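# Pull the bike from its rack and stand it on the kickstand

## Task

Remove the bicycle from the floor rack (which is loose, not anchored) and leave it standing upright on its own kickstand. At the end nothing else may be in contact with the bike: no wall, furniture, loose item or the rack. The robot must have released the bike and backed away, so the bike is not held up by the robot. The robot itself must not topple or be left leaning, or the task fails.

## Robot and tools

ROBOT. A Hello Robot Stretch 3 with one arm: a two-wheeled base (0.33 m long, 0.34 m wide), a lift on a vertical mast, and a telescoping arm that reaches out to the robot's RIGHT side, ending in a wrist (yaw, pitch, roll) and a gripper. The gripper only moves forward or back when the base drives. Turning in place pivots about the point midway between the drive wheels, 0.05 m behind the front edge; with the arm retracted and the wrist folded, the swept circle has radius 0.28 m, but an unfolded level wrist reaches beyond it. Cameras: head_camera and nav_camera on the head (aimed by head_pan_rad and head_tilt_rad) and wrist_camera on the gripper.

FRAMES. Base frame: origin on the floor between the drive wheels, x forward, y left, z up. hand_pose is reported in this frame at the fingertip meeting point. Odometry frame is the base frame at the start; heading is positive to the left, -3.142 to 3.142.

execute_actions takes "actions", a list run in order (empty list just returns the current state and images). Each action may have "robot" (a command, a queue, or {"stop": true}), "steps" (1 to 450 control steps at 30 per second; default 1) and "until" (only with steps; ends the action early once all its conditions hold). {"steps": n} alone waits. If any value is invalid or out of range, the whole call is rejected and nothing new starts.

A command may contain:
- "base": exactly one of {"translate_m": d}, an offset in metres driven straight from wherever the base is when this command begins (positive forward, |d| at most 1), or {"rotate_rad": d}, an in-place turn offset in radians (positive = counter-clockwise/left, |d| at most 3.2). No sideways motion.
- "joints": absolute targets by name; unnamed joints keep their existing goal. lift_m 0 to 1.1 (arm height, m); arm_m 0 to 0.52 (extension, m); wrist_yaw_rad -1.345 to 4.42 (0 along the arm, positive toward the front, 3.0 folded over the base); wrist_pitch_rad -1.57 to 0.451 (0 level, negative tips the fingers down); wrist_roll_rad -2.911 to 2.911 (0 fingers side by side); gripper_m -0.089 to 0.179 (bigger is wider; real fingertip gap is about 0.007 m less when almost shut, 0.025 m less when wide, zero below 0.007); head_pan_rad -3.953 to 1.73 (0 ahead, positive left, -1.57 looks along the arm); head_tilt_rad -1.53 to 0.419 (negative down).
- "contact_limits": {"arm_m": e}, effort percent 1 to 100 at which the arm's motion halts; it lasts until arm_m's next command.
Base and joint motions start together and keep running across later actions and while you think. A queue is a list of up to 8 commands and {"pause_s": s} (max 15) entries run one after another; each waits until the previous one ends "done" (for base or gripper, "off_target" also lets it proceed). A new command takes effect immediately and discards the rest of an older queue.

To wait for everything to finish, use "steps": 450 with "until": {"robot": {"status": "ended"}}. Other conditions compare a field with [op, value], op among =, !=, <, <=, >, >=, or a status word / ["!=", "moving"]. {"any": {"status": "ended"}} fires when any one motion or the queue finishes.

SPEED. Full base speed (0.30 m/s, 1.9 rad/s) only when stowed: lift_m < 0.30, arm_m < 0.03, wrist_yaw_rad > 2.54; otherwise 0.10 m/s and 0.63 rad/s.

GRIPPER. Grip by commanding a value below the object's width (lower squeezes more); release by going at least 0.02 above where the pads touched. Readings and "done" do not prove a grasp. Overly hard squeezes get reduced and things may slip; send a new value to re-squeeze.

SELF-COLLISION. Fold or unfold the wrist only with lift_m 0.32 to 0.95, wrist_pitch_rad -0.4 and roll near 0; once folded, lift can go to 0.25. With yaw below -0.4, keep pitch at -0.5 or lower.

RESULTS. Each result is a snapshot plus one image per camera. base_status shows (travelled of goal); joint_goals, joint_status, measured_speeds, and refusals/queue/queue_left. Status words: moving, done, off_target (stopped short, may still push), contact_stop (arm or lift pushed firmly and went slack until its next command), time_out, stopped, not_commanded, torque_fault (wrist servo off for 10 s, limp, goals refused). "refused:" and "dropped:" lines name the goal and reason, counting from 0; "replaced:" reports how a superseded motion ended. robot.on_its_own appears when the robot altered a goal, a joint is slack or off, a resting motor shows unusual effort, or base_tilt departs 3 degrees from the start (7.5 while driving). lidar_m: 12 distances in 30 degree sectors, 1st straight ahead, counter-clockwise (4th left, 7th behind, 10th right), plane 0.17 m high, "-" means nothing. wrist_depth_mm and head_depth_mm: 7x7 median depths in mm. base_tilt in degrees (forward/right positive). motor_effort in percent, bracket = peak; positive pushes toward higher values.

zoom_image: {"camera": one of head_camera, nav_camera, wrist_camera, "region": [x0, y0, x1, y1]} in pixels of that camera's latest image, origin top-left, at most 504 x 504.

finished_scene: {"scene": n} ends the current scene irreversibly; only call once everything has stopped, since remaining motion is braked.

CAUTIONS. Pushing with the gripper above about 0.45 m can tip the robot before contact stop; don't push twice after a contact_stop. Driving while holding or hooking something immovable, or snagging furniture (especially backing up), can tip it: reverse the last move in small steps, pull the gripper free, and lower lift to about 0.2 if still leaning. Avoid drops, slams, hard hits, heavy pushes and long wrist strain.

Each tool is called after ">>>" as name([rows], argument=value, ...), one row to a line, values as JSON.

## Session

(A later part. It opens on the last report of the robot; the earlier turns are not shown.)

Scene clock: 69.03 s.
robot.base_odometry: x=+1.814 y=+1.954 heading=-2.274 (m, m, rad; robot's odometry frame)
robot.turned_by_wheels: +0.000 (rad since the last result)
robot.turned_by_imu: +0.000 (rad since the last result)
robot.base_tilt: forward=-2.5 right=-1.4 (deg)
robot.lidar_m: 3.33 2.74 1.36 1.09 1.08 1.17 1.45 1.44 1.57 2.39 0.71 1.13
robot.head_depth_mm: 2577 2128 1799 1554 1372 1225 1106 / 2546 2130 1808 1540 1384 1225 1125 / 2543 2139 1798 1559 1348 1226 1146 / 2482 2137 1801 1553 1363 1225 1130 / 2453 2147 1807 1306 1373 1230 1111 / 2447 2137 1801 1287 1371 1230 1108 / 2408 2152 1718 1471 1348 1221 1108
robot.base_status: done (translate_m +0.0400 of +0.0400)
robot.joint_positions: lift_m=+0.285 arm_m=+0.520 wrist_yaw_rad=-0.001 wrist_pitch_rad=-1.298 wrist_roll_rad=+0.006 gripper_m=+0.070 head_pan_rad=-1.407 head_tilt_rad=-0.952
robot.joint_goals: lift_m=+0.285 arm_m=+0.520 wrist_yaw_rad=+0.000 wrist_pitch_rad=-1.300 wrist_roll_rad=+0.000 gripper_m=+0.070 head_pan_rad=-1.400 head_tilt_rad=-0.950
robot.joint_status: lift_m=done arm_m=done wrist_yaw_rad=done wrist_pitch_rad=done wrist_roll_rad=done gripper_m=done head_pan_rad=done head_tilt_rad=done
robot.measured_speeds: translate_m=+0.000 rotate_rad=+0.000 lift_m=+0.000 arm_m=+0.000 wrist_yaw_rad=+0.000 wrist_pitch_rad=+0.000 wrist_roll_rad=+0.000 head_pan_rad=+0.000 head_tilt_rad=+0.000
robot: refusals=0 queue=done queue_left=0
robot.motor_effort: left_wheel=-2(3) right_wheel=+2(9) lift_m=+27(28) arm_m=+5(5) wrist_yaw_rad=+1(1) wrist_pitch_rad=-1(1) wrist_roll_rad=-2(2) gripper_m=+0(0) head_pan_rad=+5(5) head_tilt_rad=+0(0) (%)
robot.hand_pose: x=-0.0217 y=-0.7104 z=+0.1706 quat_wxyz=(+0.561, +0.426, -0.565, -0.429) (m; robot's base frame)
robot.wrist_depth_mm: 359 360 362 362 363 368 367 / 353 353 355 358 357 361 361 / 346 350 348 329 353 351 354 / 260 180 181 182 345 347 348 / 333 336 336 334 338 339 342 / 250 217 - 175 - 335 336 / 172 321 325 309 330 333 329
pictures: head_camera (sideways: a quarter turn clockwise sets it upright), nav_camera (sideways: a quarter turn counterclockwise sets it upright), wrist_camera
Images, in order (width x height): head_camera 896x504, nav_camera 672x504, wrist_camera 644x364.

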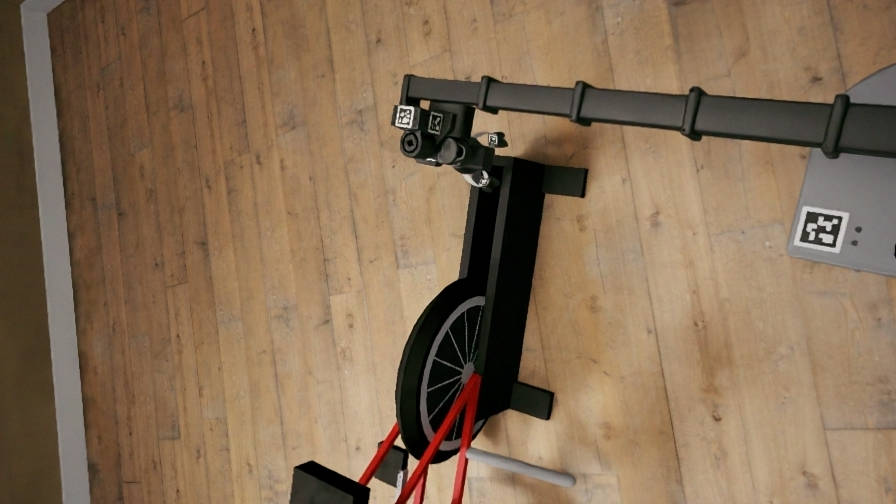

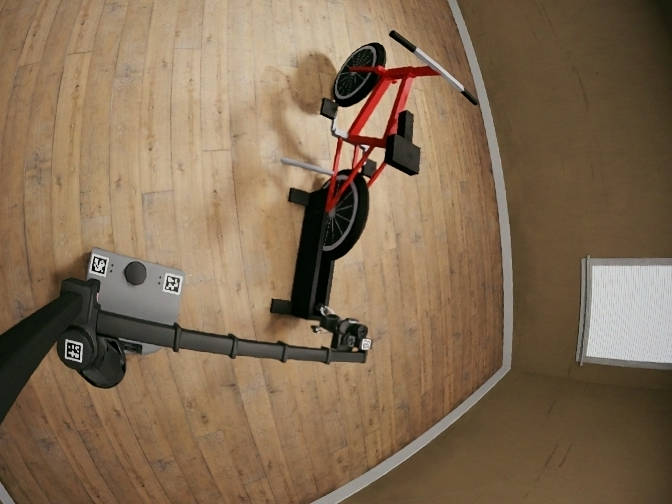

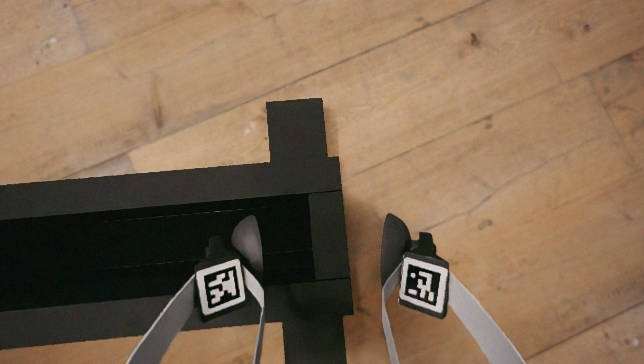

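>>> execute_actions([
  {"robot":[{"joints":{"lift_m":0.24}},{"joints":{"gripper_m":-0.02}},{"base":{"translate_m":-0.1},"joints":{"head_pan_rad":-0.95,"head_tilt_rad":-0.8}}],"steps":450,"until":{"robot":{"status":"ended"}}},
])

Scene clock: 73.70 s.
robot.base_odometry: x=+1.879 y=+2.030 heading=-2.273 (m, m, rad; robot's odometry frame)
robot.turned_by_wheels: +0.001 (rad since the last result)
robot.turned_by_imu: +0.002 (rad since the last result)
robot.base_tilt: forward=-2.5 right=-1.2 (deg)
robot.lidar_m: 3.44 2.64 1.31 1.05 1.04 1.13 1.36 1.35 1.47 2.24 0.72 0.81
robot.head_depth_mm: 2333 2561 2163 1767 1491 1224 1134 / 2395 2632 2175 1756 1317 1265 1139 / 2466 2687 2163 1763 1277 1289 1137 / 2538 2748 2169 1359 1395 1286 1138 / 2644 2772 2147 1438 1461 1287 1137 / 2679 2790 2032 1581 1492 1287 1138 / 2797 2788 1530 1680 1497 1293 1132
robot.base_status: done (translate_m -0.1000 of -0.1000)
robot.joint_positions: lift_m=+0.240 arm_m=+0.520 wrist_yaw_rad=+0.007 wrist_pitch_rad=-1.308 wrist_roll_rad=+0.005 gripper_m=-0.019 head_pan_rad=-0.957 head_tilt_rad=-0.803
robot.joint_goals: lift_m=+0.240 arm_m=+0.520 wrist_yaw_rad=+0.000 wrist_pitch_rad=-1.300 wrist_roll_rad=+0.000 gripper_m=-0.020 head_pan_rad=-0.950 head_tilt_rad=-0.800
robot.joint_status: lift_m=done arm_m=done wrist_yaw_rad=done wrist_pitch_rad=done wrist_roll_rad=done gripper_m=done head_pan_rad=done head_tilt_rad=done
robot.measured_speeds: translate_m=+0.000 rotate_rad=+0.000 lift_m=+0.000 arm_m=+0.000 wrist_yaw_rad=+0.000 wrist_pitch_rad=+0.000 wrist_roll_rad=+0.000 head_pan_rad=+0.000 head_tilt_rad=+0.000
robot: refusals=0 queue=done queue_left=0
robot.on_its_own: right_wheel is at rest, and its effort (-25) is outside its rest range (-18 to +18)
robot.motor_effort: left_wheel=+15(21) right_wheel=-25(41) lift_m=+34(35) arm_m=+4(5) wrist_yaw_rad=-5(6) wrist_pitch_rad=+2(3) wrist_roll_rad=-2(2) gripper_m=-18(93) head_pan_rad=+5(40) head_tilt_rad=+0(10) (%)
robot.hand_pose: x=-0.0213 y=-0.7080 z=+0.1248 quat_wxyz=(+0.561, +0.431, -0.561, -0.430) (m; robot's base frame)
robot.wrist_depth_mm: 307 309 308 310 309 310 312 / 305 305 304 306 305 307 306 / 298 300 298 298 300 302 300 / 132 133 133 134 297 297 299 / 288 290 291 133 293 293 293 / 229 202 221 130 287 290 291 / 127 127 127 128 285 285 286
pictures: head_camera (sideways: a quarter turn clockwise sets it upright), nav_camera (sideways: a quarter turn counterclockwise sets it upright), wrist_camera
Images, in order (width x height): head_camera 896x504, nav_camera 672x504, wrist_camera 644x364.

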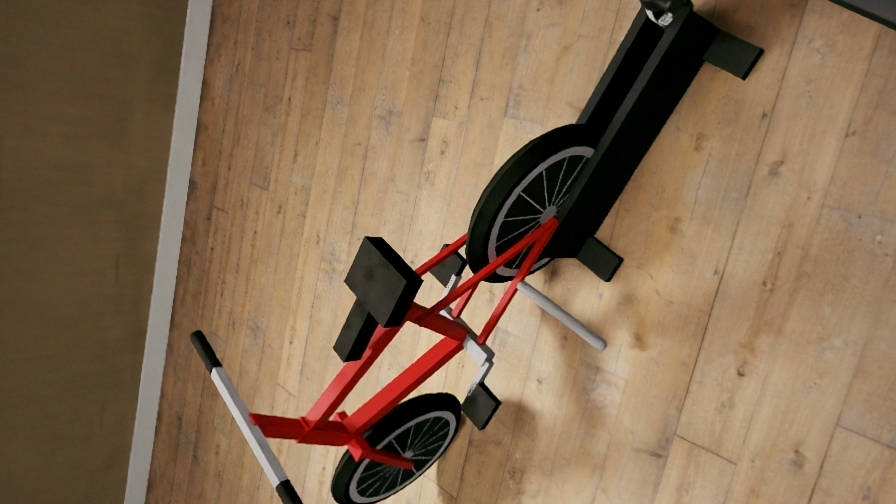

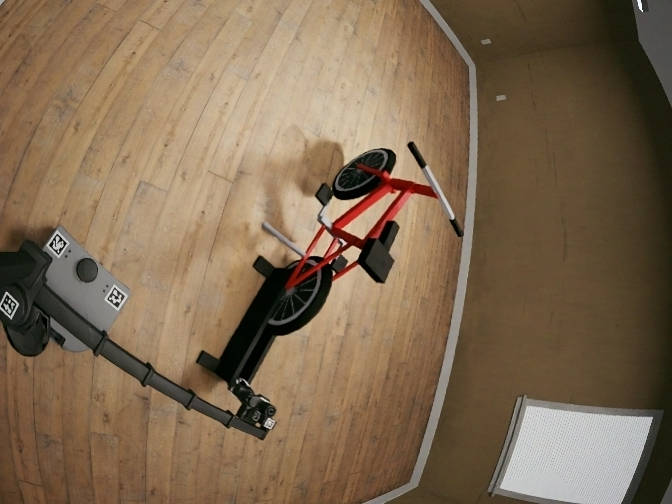

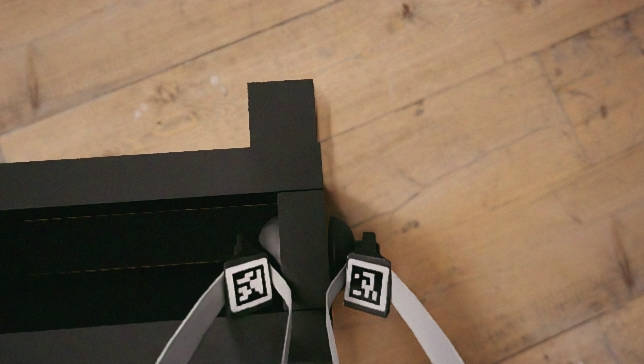

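>>> execute_actions([
  {"robot":{"base":{"translate_m":-0.07}},"steps":450,"until":{"robot":{"status":"ended"}}},
])

Scene clock: 75.67 s.
robot.base_odometry: x=+1.924 y=+2.084 heading=-2.273 (m, m, rad; robot's odometry frame)
robot.turned_by_wheels: +0.000 (rad since the last result)
robot.turned_by_imu: +0.000 (rad since the last result)
robot.base_tilt: forward=-2.4 right=-1.3 (deg)
robot.lidar_m: 3.49 2.56 1.27 1.03 1.02 1.11 1.29 1.28 1.40 2.14 0.72 0.81
robot.head_depth_mm: 2362 2592 2177 1761 1481 1226 1139 / 2433 2666 2171 1759 1315 1266 1140 / 2492 2716 2158 1769 1283 1283 1138 / 2575 2780 2155 1350 1400 1287 1138 / 2669 2781 2169 1436 1455 1285 1136 / 2735 2806 1959 1579 1481 1286 1136 / 2825 2796 1531 1677 1492 1286 1134
robot.base_status: done (translate_m -0.0700 of -0.0700)
robot.joint_positions: lift_m=+0.240 arm_m=+0.520 wrist_yaw_rad=+0.007 wrist_pitch_rad=-1.308 wrist_roll_rad=+0.005 gripper_m=-0.019 head_pan_rad=-0.957 head_tilt_rad=-0.803
robot.joint_goals: lift_m=+0.240 arm_m=+0.520 wrist_yaw_rad=+0.000 wrist_pitch_rad=-1.300 wrist_roll_rad=+0.000 gripper_m=-0.020 head_pan_rad=-0.950 head_tilt_rad=-0.800
robot.joint_status: lift_m=done arm_m=done wrist_yaw_rad=done wrist_pitch_rad=done wrist_roll_rad=done gripper_m=done head_pan_rad=done head_tilt_rad=done
robot.measured_speeds: translate_m=+0.000 rotate_rad=+0.000 lift_m=+0.000 arm_m=+0.000 wrist_yaw_rad=+0.000 wrist_pitch_rad=+0.000 wrist_roll_rad=+0.000 head_pan_rad=+0.000 head_tilt_rad=+0.000
robot: refusals=0 queue=done queue_left=0
robot.on_its_own: right_wheel is at rest, and its effort (-27) is outside its rest range (-18 to +18)
robot.motor_effort: left_wheel=+15(20) right_wheel=-27(46) lift_m=+35(34) arm_m=+3(3) wrist_yaw_rad=-5(6) wrist_pitch_rad=+2(2) wrist_roll_rad=-2(2) gripper_m=-18(21) head_pan_rad=+4(5) head_tilt_rad=+1(1) (%)
robot.hand_pose: x=-0.0213 y=-0.7080 z=+0.1248 quat_wxyz=(+0.561, +0.431, -0.561, -0.430) (m; robot's base frame)
robot.wrist_depth_mm: 309 309 307 310 311 311 311 / 303 303 302 303 307 309 307 / 296 297 299 300 301 301 302 / 133 133 134 293 296 296 298 / 290 289 291 132 294 293 294 / 226 202 221 130 289 289 288 / 127 127 128 128 284 285 283
pictures: head_camera (sideways: a quarter turn clockwise sets it upright), nav_camera (sideways: a quarter turn counterclockwise sets it upright), wrist_camera
Images, in order (width x height): head_camera 896x504, nav_camera 672x504, wrist_camera 644x364.

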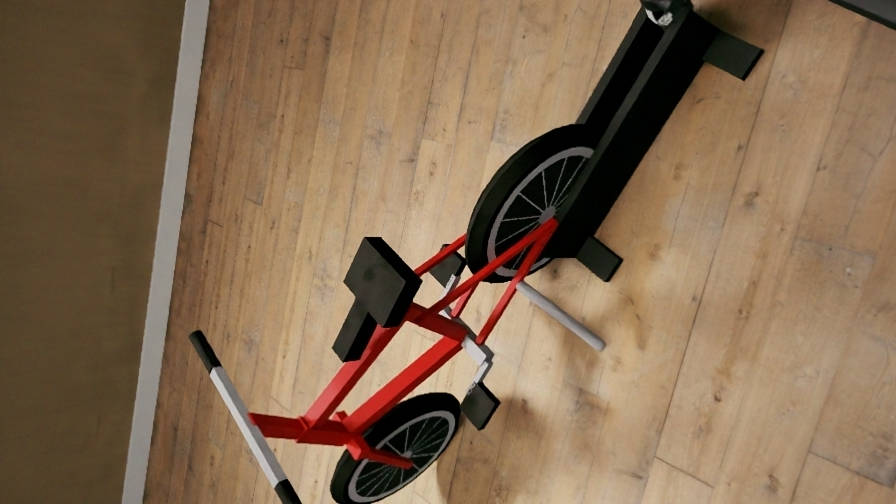

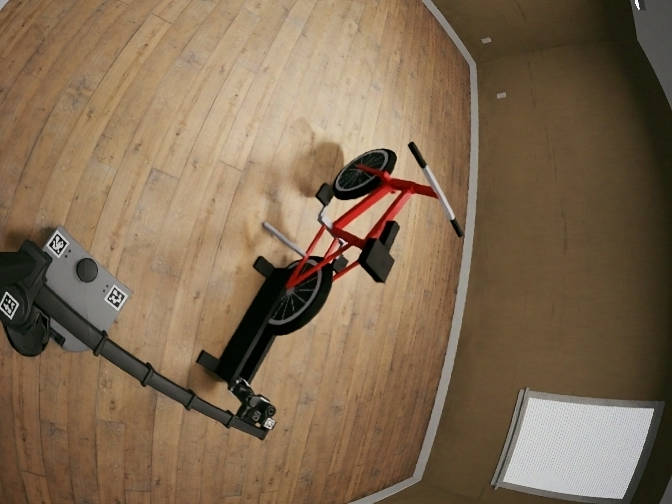

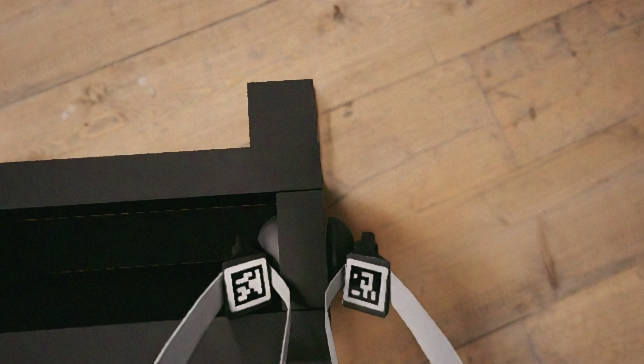

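>>> execute_actions([
  {"robot":[{"joints":{"gripper_m":0.07}},{"joints":{"lift_m":0.34}},{"joints":{"arm_m":0.1}},{"base":{"translate_m":0.75},"joints":{"gripper_m":0.1,"wrist_pitch_rad":-0.1,"wrist_roll_rad":0.36,"head_pan_rad":-1.57,"head_tilt_rad":-0.95}},{"joints":{"lift_m":0.28,"arm_m":0.2}}],"steps":450,"until":{"robot":{"status":"ended"}}},
  {"steps":300,"until":{"robot":{"status":"ended"}}},
])

Scene clock: 93.73 s.
robot.base_odometry: x=+1.439 y=+1.512 heading=-2.274 (m, m, rad; robot's odometry frame)
robot.turned_by_wheels: -0.001 (rad since the last result)
robot.turned_by_imu: -0.002 (rad since the last result)
robot.base_tilt: forward=-2.3 right=-1.3 (deg)
robot.lidar_m: 2.81 2.78 1.63 1.31 1.30 1.41 1.99 1.97 0.60 0.60 0.67 2.68
robot.head_depth_mm: 2617 2182 1832 1204 1331 1228 1108 / 2538 2185 1838 1150 1330 1231 1141 / 2513 2179 1834 1072 1371 1211 - / 2452 2191 1832 1476 1333 1223 1138 / 2404 2170 1780 1178 1367 1230 1114 / 2294 2185 1827 1143 1349 1231 1108 / 2227 2177 1825 1229 1357 1231 1110
robot.base_status: done (translate_m +0.7500 of +0.7500)
robot.joint_positions: lift_m=+0.280 arm_m=+0.200 wrist_yaw_rad=+0.002 wrist_pitch_rad=-0.122 wrist_roll_rad=+0.355 gripper_m=+0.100 head_pan_rad=-1.563 head_tilt_rad=-0.938
robot.joint_goals: lift_m=+0.280 arm_m=+0.200 wrist_yaw_rad=+0.000 wrist_pitch_rad=-0.100 wrist_roll_rad=+0.360 gripper_m=+0.100 head_pan_rad=-1.570 head_tilt_rad=-0.950
robot.joint_status: lift_m=done arm_m=done wrist_yaw_rad=done wrist_pitch_rad=done wrist_roll_rad=done gripper_m=done head_pan_rad=done head_tilt_rad=done
robot.measured_speeds: translate_m=+0.000 rotate_rad=+0.000 lift_m=+0.000 arm_m=+0.000 wrist_yaw_rad=+0.000 wrist_pitch_rad=+0.000 wrist_roll_rad=+0.000 head_pan_rad=+0.000 head_tilt_rad=+0.000
robot: refusals=0 queue=done queue_left=0
robot.motor_effort: left_wheel=-2(17) right_wheel=+2(28) lift_m=+27(34) arm_m=+5(6) wrist_yaw_rad=-1(5) wrist_pitch_rad=+7(6) wrist_roll_rad=+2(2) gripper_m=+0(80) head_pan_rad=-4(46) head_tilt_rad=-4(13) (%)
robot.hand_pose: x=-0.0211 y=-0.5960 z=+0.3637 quat_wxyz=(+0.571, +0.036, -0.819, -0.050) (m; robot's base frame)
robot.wrist_depth_mm: - - - 205 - - - / 188 191 196 203 182 - 237 / - - - - - 204 232 / - - - - - 260 235 / - - - 985 865 259 252 / 243 - 888 735 373 265 264 / 231 241 257 267 531 270 243
pictures: head_camera (sideways: a quarter turn clockwise sets it upright), nav_camera (sideways: a quarter turn counterclockwise sets it upright), wrist_camera
Images, in order (width x height): head_camera 896x504, nav_camera 672x504, wrist_camera 644x364.

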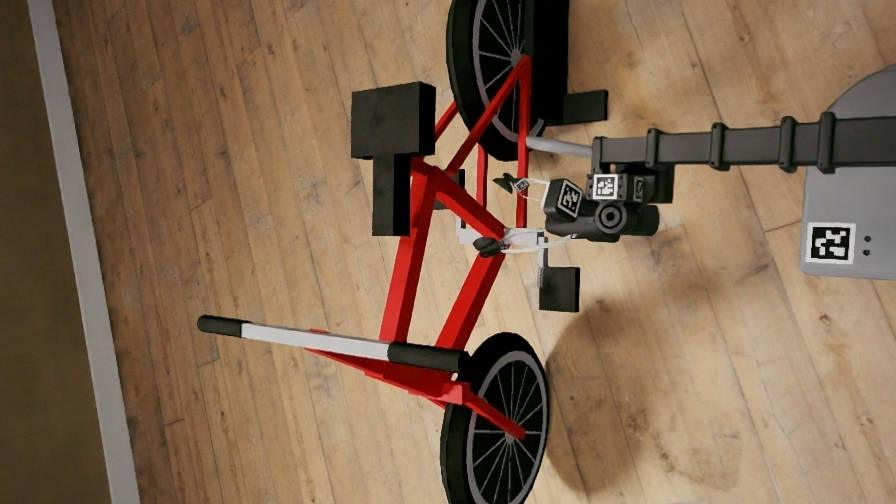

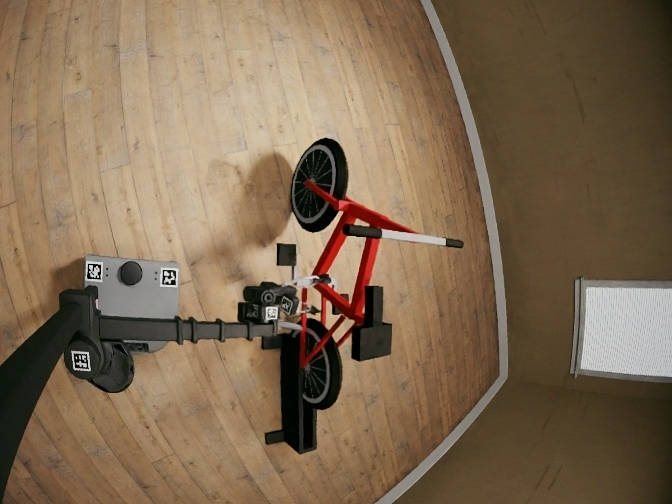

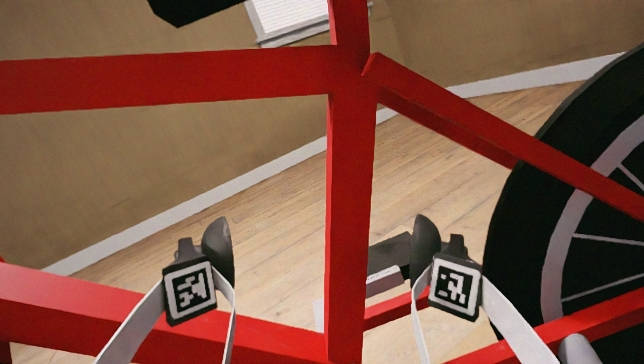

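>>> execute_actions([
  {"robot":[{"base":{"translate_m":-0.015},"joints":{"arm_m":0.285}},{"joints":{"gripper_m":-0.035}},{"joints":{"lift_m":0.305,"head_pan_rad":-1.9}}],"steps":300,"until":{"robot":{"status":"ended"}}},
  {"robot":{"base":{"translate_m":0.09}},"steps":300,"until":{"robot":{"status":"ended"}}},
])

Scene clock: 100.17 s.
robot.base_odometry: x=+1.391 y=+1.454 heading=-2.273 (m, m, rad; robot's odometry frame)
robot.turned_by_wheels: +0.000 (rad since the last result)
robot.turned_by_imu: -0.001 (rad since the last result)
robot.base_tilt: forward=-2.4 right=-1.3 (deg)
robot.lidar_m: 2.74 2.71 1.67 1.34 1.33 1.44 2.06 2.04 0.67 0.58 0.68 2.65
robot.head_depth_mm: 2261 2184 1821 1481 1381 1232 1107 / 2476 2176 1827 1412 1379 1230 1140 / 2609 2169 1831 1270 1384 1250 - / 2711 2185 1829 1186 1354 1218 - / 2589 2180 1825 1031 1332 1232 1112 / 2464 2188 1838 1158 1317 1236 1107 / 2349 2183 1823 1515 1313 1230 1104
robot.base_status: done (translate_m +0.0900 of +0.0900)
robot.joint_positions: lift_m=+0.304 arm_m=+0.285 wrist_yaw_rad=+0.014 wrist_pitch_rad=-0.222 wrist_roll_rad=+0.358 gripper_m=-0.028 head_pan_rad=-1.893 head_tilt_rad=-0.938
robot.joint_goals: lift_m=+0.305 arm_m=+0.285 wrist_yaw_rad=+0.000 wrist_pitch_rad=-0.100 wrist_roll_rad=+0.360 gripper_m=-0.029 head_pan_rad=-1.900 head_tilt_rad=-0.950
robot.joint_status: lift_m=done arm_m=done wrist_yaw_rad=done wrist_pitch_rad=done wrist_roll_rad=done gripper_m=done head_pan_rad=done head_tilt_rad=done
robot.measured_speeds: translate_m=+0.000 rotate_rad=+0.000 lift_m=+0.000 arm_m=+0.000 wrist_yaw_rad=+0.000 wrist_pitch_rad=+0.000 wrist_roll_rad=+0.000 head_pan_rad=+0.000 head_tilt_rad=+0.000
robot: refusals=0 queue=done queue_left=0
robot.on_its_own: gripper_m is held at -0.029, not at your -0.035, by its stall guard, which is not easing now; wrist_pitch_rad is at rest, and its effort (+43) is outside its rest range (-20 to +32)
robot.motor_effort: left_wheel=+1(15) right_wheel=-2(39) lift_m=+44(48) arm_m=-3(5) wrist_yaw_rad=-12(38) wrist_pitch_rad=+43(46) wrist_roll_rad=+1(2) gripper_m=-21(100) head_pan_rad=-6(33) head_tilt_rad=-4(3) (%)
robot.hand_pose: x=-0.0180 y=-0.6749 z=+0.3633 quat_wxyz=(+0.567, +0.069, -0.816, -0.087) (m; robot's base frame)
robot.wrist_depth_mm: - - - 110 - - - / 102 105 108 111 83 - - / - 111 - 120 87 92 839 / - - - 128 952 680 103 / - - - 137 738 621 163 / - - 878 148 579 515 167 / 918 766 630 162 299 203 178
pictures: head_camera (sideways: a quarter turn clockwise sets it upright), nav_camera (sideways: a quarter turn counterclockwise sets it upright), wrist_camera
Images, in order (width x height): head_camera 896x504, nav_camera 672x504, wrist_camera 644x364.

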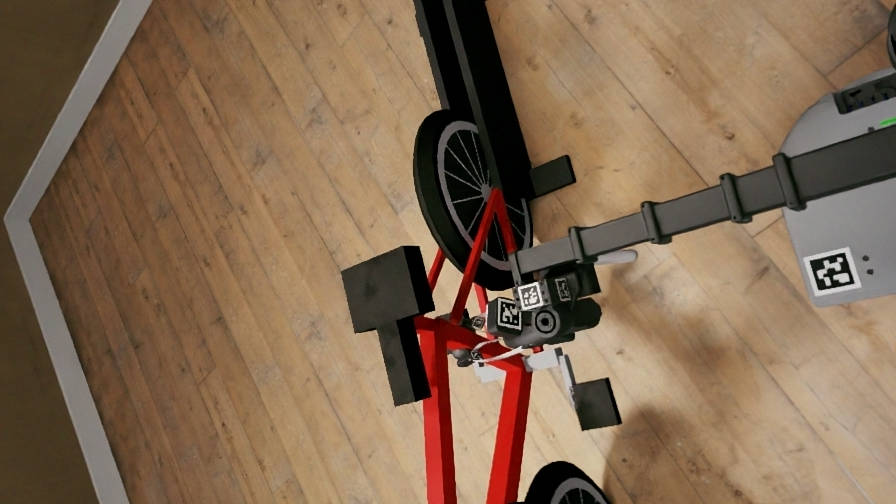

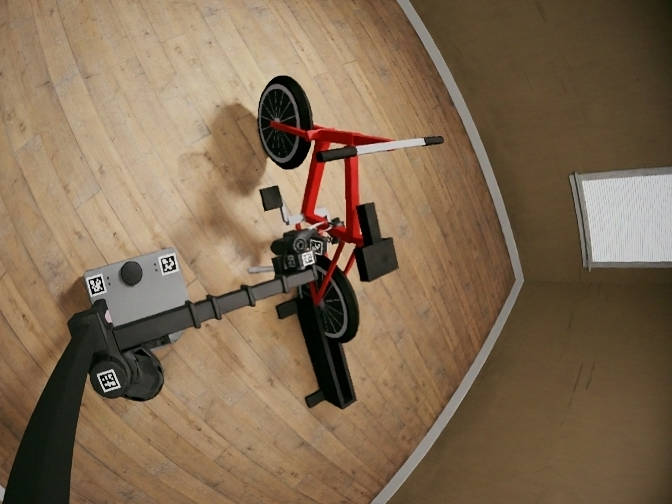

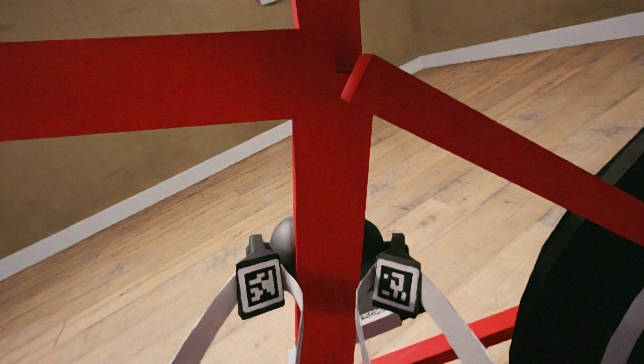

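It climbed the bar. Continue and unload the wrist.

>>> execute_actions([
  {"robot":{"base":{"translate_m":0.14},"joints":{"lift_m":0.283}},"steps":300,"until":{"robot":{"status":"ended"}}},
])

Scene clock: 103.03 s.
robot.base_odometry: x=+1.300 y=+1.348 heading=-2.274 (m, m, rad; robot's odometry frame)
robot.turned_by_wheels: +0.000 (rad since the last result)
robot.turned_by_imu: -0.001 (rad since the last result)
robot.base_tilt: forward=-2.3 right=-1.2 (deg)
robot.lidar_m: 2.60 2.58 1.73 1.39 1.38 1.50 2.19 2.17 0.67 0.57 0.68 2.58
robot.head_depth_mm: 2420 2181 1825 1486 1387 1231 1113 / 2571 2181 1841 1407 1375 1226 1141 / 2686 2183 1821 1255 1378 1250 - / 2663 2177 1832 1193 1351 1229 - / 2558 2191 1825 1048 1339 1233 1108 / 2441 2190 1831 1483 1305 1230 1112 / 2292 2187 1828 1517 1340 1234 1110
robot.base_status: done (translate_m +0.1400 of +0.1400)
robot.joint_positions: lift_m=+0.283 arm_m=+0.285 wrist_yaw_rad=+0.006 wrist_pitch_rad=-0.149 wrist_roll_rad=+0.359 gripper_m=-0.028 head_pan_rad=-1.893 head_tilt_rad=-0.938
robot.joint_goals: lift_m=+0.283 arm_m=+0.285 wrist_yaw_rad=+0.000 wrist_pitch_rad=-0.100 wrist_roll_rad=+0.360 gripper_m=-0.029 head_pan_rad=-1.900 head_tilt_rad=-0.950
robot.joint_status: lift_m=done arm_m=done wrist_yaw_rad=done wrist_pitch_rad=done wrist_roll_rad=done gripper_m=done head_pan_rad=done head_tilt_rad=done
robot.measured_speeds: translate_m=+0.000 rotate_rad=+0.000 lift_m=+0.000 arm_m=+0.000 wrist_yaw_rad=+0.000 wrist_pitch_rad=+0.000 wrist_roll_rad=+0.000 head_pan_rad=+0.000 head_tilt_rad=+0.000
robot: refusals=0 queue=done queue_left=0
robot.on_its_own: gripper_m is held at -0.029, not at your -0.035, by its stall guard, which is not easing now
robot.motor_effort: left_wheel=+0(17) right_wheel=+2(32) lift_m=+30(44) arm_m=-2(3) wrist_yaw_rad=-5(30) wrist_pitch_rad=+17(43) wrist_roll_rad=+1(1) gripper_m=-19(25) head_pan_rad=-5(4) head_tilt_rad=-5(4) (%)
robot.hand_pose: x=-0.0199 y=-0.6800 z=+0.3597 quat_wxyz=(+0.568, +0.045, -0.819, -0.060) (m; robot's base frame)
robot.wrist_depth_mm: - - - 118 - - - / 112 114 118 120 89 - - / - - - 127 186 97 945 / - - - 133 - 207 105 / - - - 139 796 667 162 / - - - 146 621 546 162 / - 842 674 155 292 243 166
pictures: head_camera (sideways: a quarter turn clockwise sets it upright), nav_camera (sideways: a quarter turn counterclockwise sets it upright), wrist_camera
Images, in order (width x height): head_camera 896x504, nav_camera 672x504, wrist_camera 644x364.

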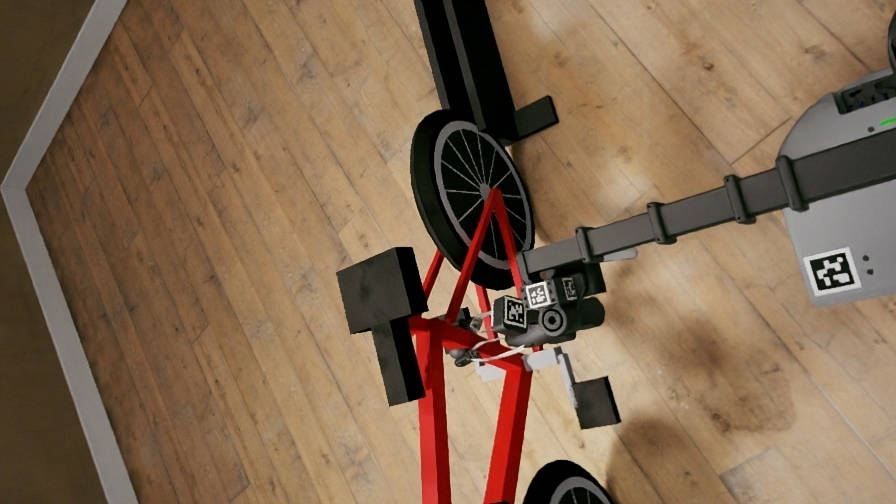

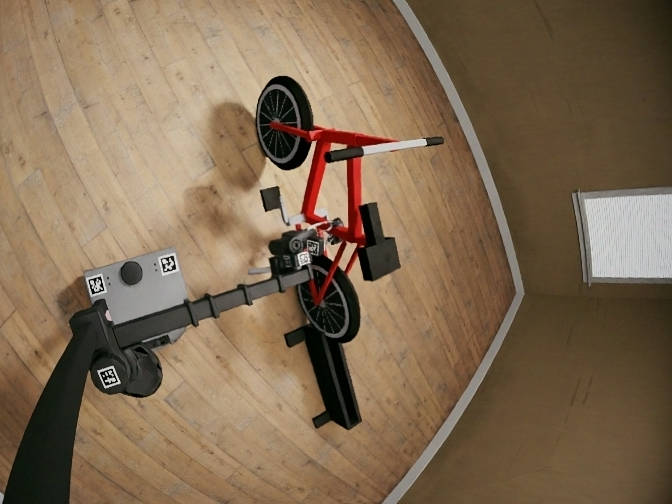

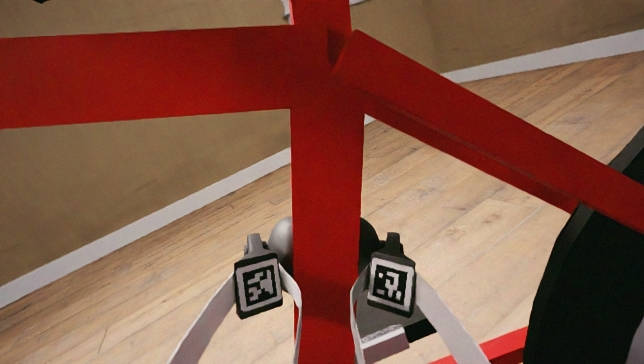

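>>> execute_actions([
  {"robot":[{"base":{"translate_m":0.12}},{"joints":{"arm_m":0.25,"lift_m":0.278}}],"steps":300,"until":{"robot":{"status":"ended"}}},
  {"steps":10},
])

Scene clock: 106.93 s.
robot.base_odometry: x=+1.223 y=+1.256 heading=-2.274 (m, m, rad; robot's odometry frame)
robot.turned_by_wheels: +0.000 (rad since the last result)
robot.turned_by_imu: -0.001 (rad since the last result)
robot.base_tilt: forward=-2.4 right=-1.2 (deg)
robot.lidar_m: 2.49 2.47 1.77 1.43 1.42 1.55 2.30 2.28 0.65 0.56 0.66 0.83
robot.head_depth_mm: 2498 2195 1824 1463 1382 1228 1100 / 2635 2168 1824 1479 1377 1233 1142 / 2695 2191 1824 1229 1389 1250 - / 2607 2192 1825 1139 1345 1212 - / 2538 2183 1829 998 1322 1233 1113 / 2412 2188 1819 1487 1181 1228 1110 / 2244 2186 1828 1508 1312 1225 1109
robot.base_status: done (translate_m +0.1200 of +0.1200)
robot.joint_positions: lift_m=+0.278 arm_m=+0.250 wrist_yaw_rad=+0.009 wrist_pitch_rad=-0.133 wrist_roll_rad=+0.359 gripper_m=-0.028 head_pan_rad=-1.893 head_tilt_rad=-0.938
robot.joint_goals: lift_m=+0.278 arm_m=+0.250 wrist_yaw_rad=+0.000 wrist_pitch_rad=-0.100 wrist_roll_rad=+0.360 gripper_m=-0.029 head_pan_rad=-1.900 head_tilt_rad=-0.950
robot.joint_status: lift_m=done arm_m=done wrist_yaw_rad=done wrist_pitch_rad=done wrist_roll_rad=done gripper_m=done head_pan_rad=done head_tilt_rad=done
robot.measured_speeds: translate_m=+0.000 rotate_rad=+0.000 lift_m=+0.000 arm_m=+0.000 wrist_yaw_rad=+0.000 wrist_pitch_rad=+0.000 wrist_roll_rad=+0.000 head_pan_rad=+0.000 head_tilt_rad=+0.000
robot: refusals=0 queue=done queue_left=0
robot.on_its_own: gripper_m is held at -0.029, not at your -0.035, by its stall guard, which is not easing now
robot.motor_effort: left_wheel=+0(5) right_wheel=+1(18) lift_m=+28(30) arm_m=-2(8) wrist_yaw_rad=-8(13) wrist_pitch_rad=+11(18) wrist_roll_rad=+0(0) gripper_m=-18(22) head_pan_rad=-4(3) head_tilt_rad=-4(4) (%)
robot.hand_pose: x=-0.0191 y=-0.6459 z=+0.3590 quat_wxyz=(+0.569, +0.042, -0.820, -0.052) (m; robot's base frame)
robot.wrist_depth_mm: - - - 114 - - - / 107 109 114 116 87 - - / - - - 124 184 95 971 / - - - 132 - 719 106 / - - - 138 807 679 163 / - - - 147 619 540 164 / - 847 683 159 302 246 172
pictures: head_camera (sideways: a quarter turn clockwise sets it upright), nav_camera (sideways: a quarter turn counterclockwise sets it upright), wrist_camera
Images, in order (width x height): head_camera 896x504, nav_camera 672x504, wrist_camera 644x364.

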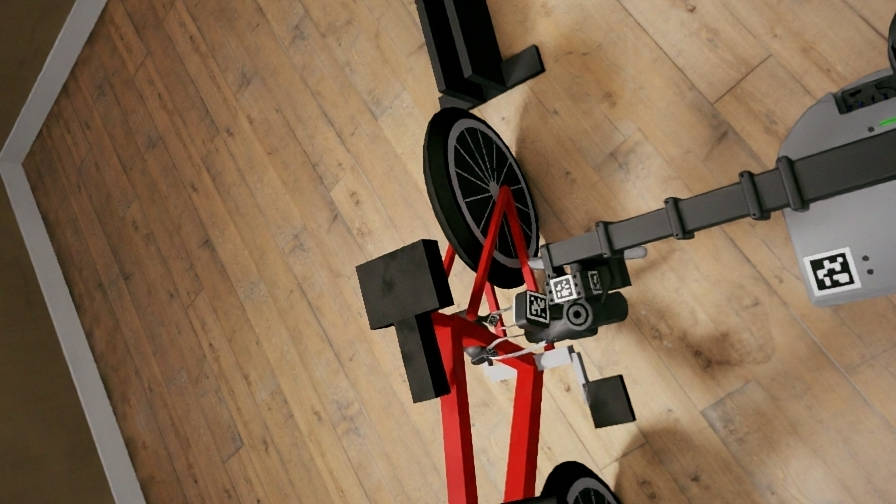

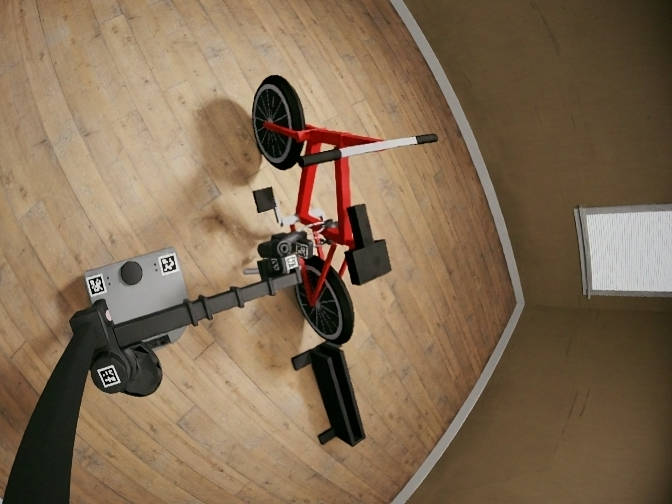

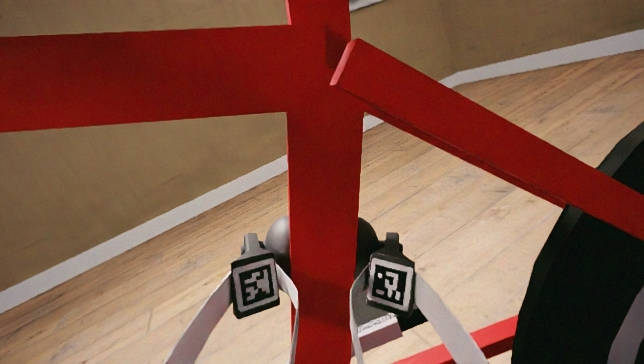

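>>> execute_actions([
  {"robot":[{"joints":{"arm_m":0.232}},{"joints":{"gripper_m":0.03}},{"joints":{"gripper_m":0.05}},{"pause_s":1}],"steps":300,"until":{"robot":{"status":"ended"}}},
])

Scene clock: 111.47 s.
robot.base_odometry: x=+1.223 y=+1.256 heading=-2.274 (m, m, rad; robot's odometry frame)
robot.turned_by_wheels: +0.000 (rad since the last result)
robot.turned_by_imu: +0.000 (rad since the last result)
robot.base_tilt: forward=-2.4 right=-1.3 (deg)
robot.lidar_m: 2.50 2.47 1.77 1.43 1.42 1.55 2.31 2.28 0.58 0.46 0.46 0.66
robot.head_depth_mm: 2490 2165 1828 1473 1373 1227 1109 / 2646 2184 1831 1551 1374 1230 1142 / 2681 2170 1822 1564 1352 1246 - / 2617 2182 1824 914 1230 1218 - / 2536 2171 1827 1250 1309 1231 1110 / 2402 2187 1824 1569 1129 1209 1107 / 2244 2196 1831 1569 1042 1232 1109
robot.base_status: done (translate_m +0.1200 of +0.1200)
robot.joint_positions: lift_m=+0.278 arm_m=+0.232 wrist_yaw_rad=+0.005 wrist_pitch_rad=-0.157 wrist_roll_rad=+0.363 gripper_m=+0.050 head_pan_rad=-1.894 head_tilt_rad=-0.940
robot.joint_goals: lift_m=+0.278 arm_m=+0.232 wrist_yaw_rad=+0.000 wrist_pitch_rad=-0.100 wrist_roll_rad=+0.360 gripper_m=+0.050 head_pan_rad=-1.900 head_tilt_rad=-0.950
robot.joint_status: lift_m=done arm_m=done wrist_yaw_rad=done wrist_pitch_rad=done wrist_roll_rad=done gripper_m=done head_pan_rad=done head_tilt_rad=done
robot.measured_speeds: translate_m=+0.000 rotate_rad=+0.000 lift_m=+0.000 arm_m=+0.000 wrist_yaw_rad=+0.000 wrist_pitch_rad=+0.000 wrist_roll_rad=+0.000 head_pan_rad=+0.000 head_tilt_rad=+0.000
robot: refusals=0 queue=done queue_left=0
robot.motor_effort: left_wheel=-1(6) right_wheel=+3(11) lift_m=+32(33) arm_m=+5(8) wrist_yaw_rad=-4(12) wrist_pitch_rad=+20(22) wrist_roll_rad=-1(1) gripper_m=-5(72) head_pan_rad=-5(5) head_tilt_rad=-3(4) (%)
robot.hand_pose: x=-0.0203 y=-0.6259 z=+0.3526 quat_wxyz=(+0.567, +0.047, -0.820, -0.064) (m; robot's base frame)
robot.wrist_depth_mm: - - - - - - - / - - - - 48 - - / - - - 46 50 - 910 / - - 46 48 53 139 670 / - 47 49 54 59 - 167 / - - 87 60 65 - - / - 853 660 69 270 - -
pictures: head_camera (sideways: a quarter turn clockwise sets it upright), nav_camera (sideways: a quarter turn counterclockwise sets it upright), wrist_camera
Images, in order (width x height): head_camera 896x504, nav_camera 672x504, wrist_camera 644x364.

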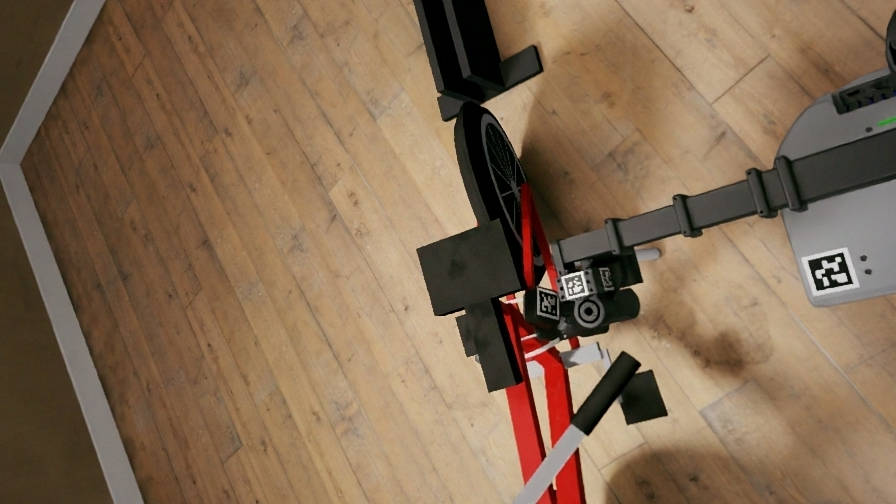

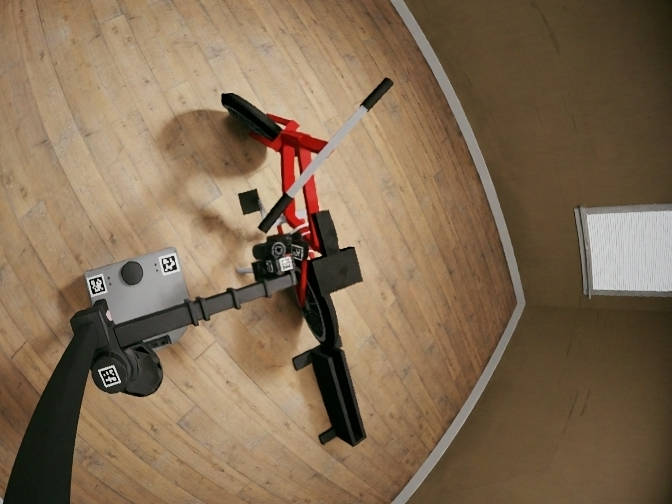

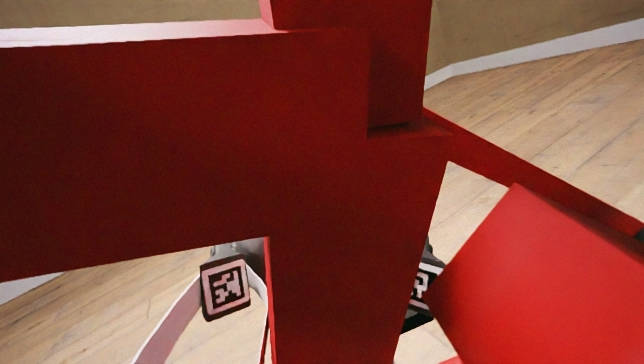

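Leaned much further; probably on the stand or my gripper. Retract gradually.

>>> execute_actions([
  {"robot":[{"joints":{"arm_m":0.2,"lift_m":0.265,"wrist_pitch_rad":-0.13}},{"pause_s":0.5}],"steps":300,"until":{"robot":{"status":"ended"}}},
])

Scene clock: 113.17 s.
robot.base_odometry: x=+1.223 y=+1.256 heading=-2.273 (m, m, rad; robot's odometry frame)
robot.turned_by_wheels: +0.000 (rad since the last result)
robot.turned_by_imu: +0.000 (rad since the last result)
robot.base_tilt: forward=-2.5 right=-1.3 (deg)
robot.lidar_m: 2.50 2.47 1.77 1.43 1.42 1.55 2.31 2.28 0.58 0.46 0.46 0.66
robot.head_depth_mm: 2482 2181 1818 1470 1378 1230 1106 / 2618 2187 1824 1555 1375 1231 1138 / 2684 2185 1818 1577 1362 1247 - / 2610 2183 1839 914 1260 1210 - / 2522 2183 1822 1252 1305 1222 1109 / 2390 2181 1831 1565 1129 1210 1112 / 2276 2174 1839 1567 1040 1225 1112
robot.base_status: done (translate_m +0.1200 of +0.1200)
robot.joint_positions: lift_m=+0.265 arm_m=+0.200 wrist_yaw_rad=+0.011 wrist_pitch_rad=-0.136 wrist_roll_rad=+0.363 gripper_m=+0.050 head_pan_rad=-1.894 head_tilt_rad=-0.940
robot.joint_goals: lift_m=+0.265 arm_m=+0.200 wrist_yaw_rad=+0.000 wrist_pitch_rad=-0.130 wrist_roll_rad=+0.360 gripper_m=+0.050 head_pan_rad=-1.900 head_tilt_rad=-0.950
robot.joint_status: lift_m=done arm_m=done wrist_yaw_rad=done wrist_pitch_rad=done wrist_roll_rad=done gripper_m=done head_pan_rad=done head_tilt_rad=done
robot.measured_speeds: translate_m=+0.000 rotate_rad=+0.000 lift_m=+0.000 arm_m=+0.000 wrist_yaw_rad=+0.000 wrist_pitch_rad=+0.000 wrist_roll_rad=+0.000 head_pan_rad=+0.000 head_tilt_rad=+0.000
robot: refusals=0 queue=done queue_left=0
robot.motor_effort: left_wheel=+2(1) right_wheel=-4(4) lift_m=+26(32) arm_m=-5(6) wrist_yaw_rad=-8(10) wrist_pitch_rad=+1(20) wrist_roll_rad=-1(1) gripper_m=-1(5) head_pan_rad=-3(6) head_tilt_rad=-4(4) (%)
robot.hand_pose: x=-0.0188 y=-0.5960 z=+0.3453 quat_wxyz=(+0.567, +0.043, -0.821, -0.053) (m; robot's base frame)
robot.wrist_depth_mm: - 62 64 68 - - - / - 64 68 73 - - - / - 69 73 78 48 - 900 / - - - 86 48 50 146 / - - - 95 781 606 63 / - - - 106 - 520 153 / - 859 679 120 286 187 163
pictures: head_camera (sideways: a quarter turn clockwise sets it upright), nav_camera (sideways: a quarter turn counterclockwise sets it upright), wrist_camera
Images, in order (width x height): head_camera 896x504, nav_camera 672x504, wrist_camera 644x364.

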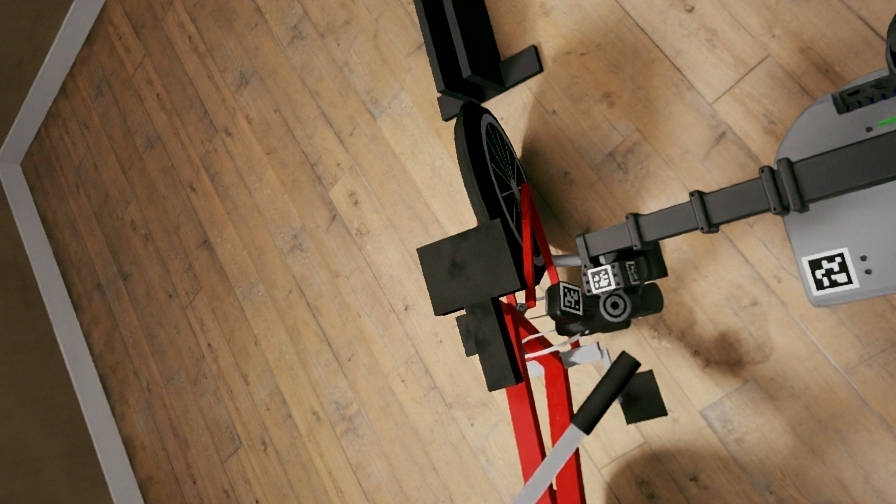

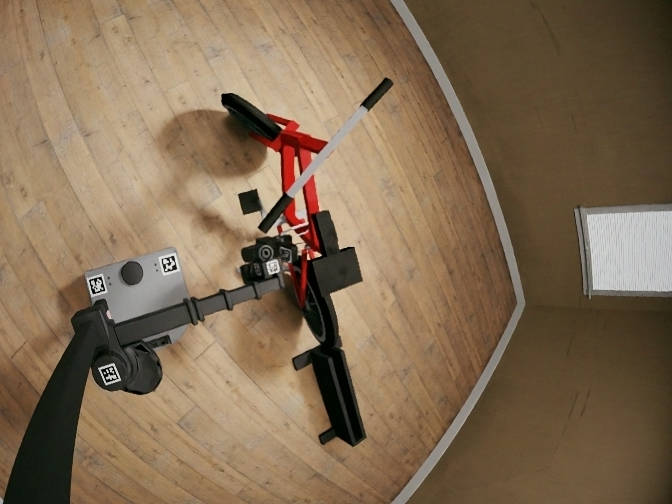

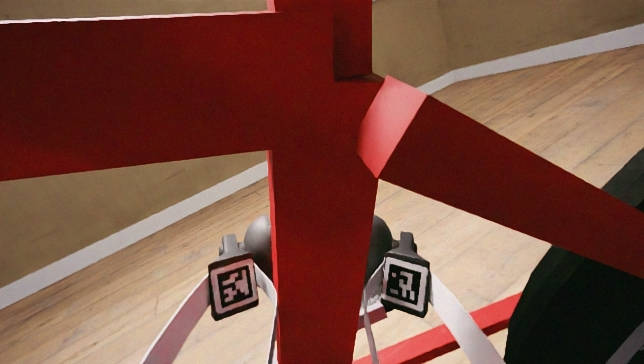

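>>> execute_actions([
  {"robot":[{"joints":{"gripper_m":0.08}},{"joints":{"arm_m":0.0}},{"base":{"translate_m":-0.55},"joints":{"lift_m":0.3,"head_pan_rad":-1.5,"wrist_roll_rad":0,"wrist_pitch_rad":-0.4}}],"steps":450,"until":{"robot":{"status":"ended"}}},
])

Scene clock: 124.83 s.
robot.base_odometry: x=+1.578 y=+1.676 heading=-2.274 (m, m, rad; robot's odometry frame)
robot.turned_by_wheels: +0.000 (rad since the last result)
robot.turned_by_imu: -0.002 (rad since the last result)
robot.base_tilt: forward=-2.5 right=-1.2 (deg)
robot.lidar_m: 3.00 2.97 1.53 1.22 1.22 1.32 1.79 1.77 1.93 0.61 0.62 0.77
robot.head_depth_mm: 2617 2189 1822 1576 1325 1230 1110 / 2548 2181 1821 1572 1327 1228 1143 / 2534 2167 1829 1580 1332 1226 - / 2432 2177 1816 1570 1350 1229 1139 / 2452 2181 1829 1570 1335 1226 1108 / 2364 2182 1837 1578 1340 1228 1110 / 2293 2168 1826 1262 1354 1233 1109
robot.base_status: done (translate_m -0.5500 of -0.5500)
robot.joint_positions: lift_m=+0.300 arm_m=+0.001 wrist_yaw_rad=+0.001 wrist_pitch_rad=-0.411 wrist_roll_rad=+0.007 gripper_m=+0.080 head_pan_rad=-1.507 head_tilt_rad=-0.940
robot.joint_goals: lift_m=+0.300 arm_m=+0.000 wrist_yaw_rad=+0.000 wrist_pitch_rad=-0.400 wrist_roll_rad=+0.000 gripper_m=+0.080 head_pan_rad=-1.500 head_tilt_rad=-0.950
robot.joint_status: lift_m=done arm_m=done wrist_yaw_rad=done wrist_pitch_rad=done wrist_roll_rad=done gripper_m=done head_pan_rad=done head_tilt_rad=done
robot.measured_speeds: translate_m=+0.000 rotate_rad=+0.000 lift_m=+0.000 arm_m=+0.000 wrist_yaw_rad=+0.000 wrist_pitch_rad=+0.000 wrist_roll_rad=+0.000 head_pan_rad=+0.000 head_tilt_rad=+0.000
robot: refusals=0 queue=done queue_left=0
robot.motor_effort: left_wheel=-1(6) right_wheel=+2(4) lift_m=+33(35) arm_m=-4(5) wrist_yaw_rad=+0(9) wrist_pitch_rad=+3(5) wrist_roll_rad=-3(5) gripper_m=+0(79) head_pan_rad=+5(38) head_tilt_rad=-3(4) (%)
robot.hand_pose: x=-0.0213 y=-0.3715 z=+0.3142 quat_wxyz=(+0.690, +0.144, -0.694, -0.145) (m; robot's base frame)
robot.wrist_depth_mm: - - - - - - - / 307 - - - - - - / 327 341 - - - - - / 373 398 435 557 501 509 525 / 454 477 518 541 527 553 575 / 539 537 522 524 510 523 513 / 457 459 456 452 451 451 448
pictures: head_camera (sideways: a quarter turn clockwise sets it upright), nav_camera (sideways: a quarter turn counterclockwise sets it upright), wrist_camera
Images, in order (width x height): head_camera 896x504, nav_camera 672x504, wrist_camera 644x364.

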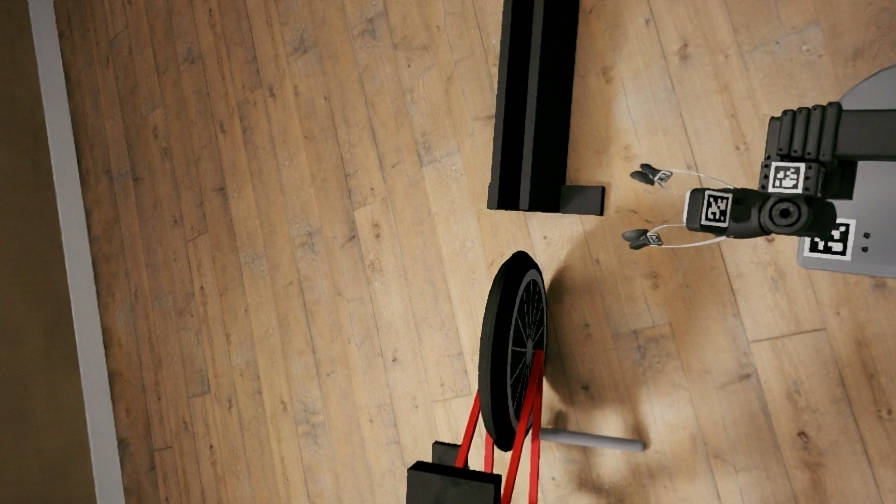

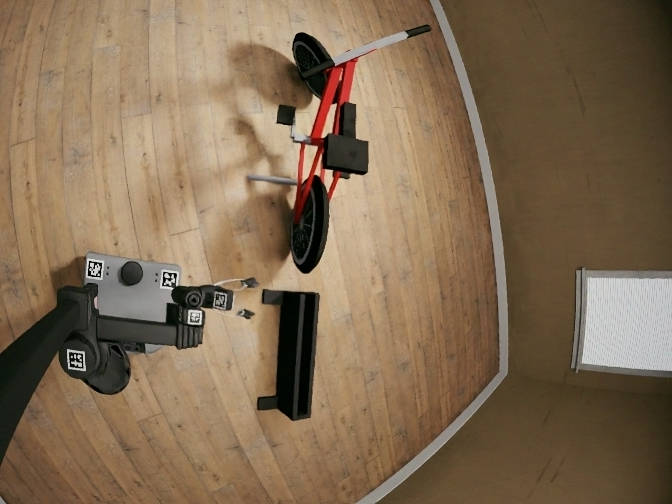

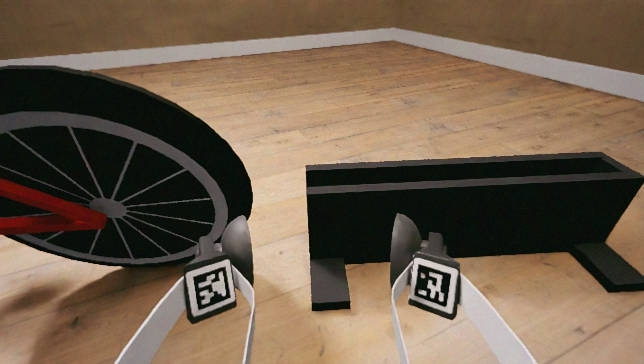

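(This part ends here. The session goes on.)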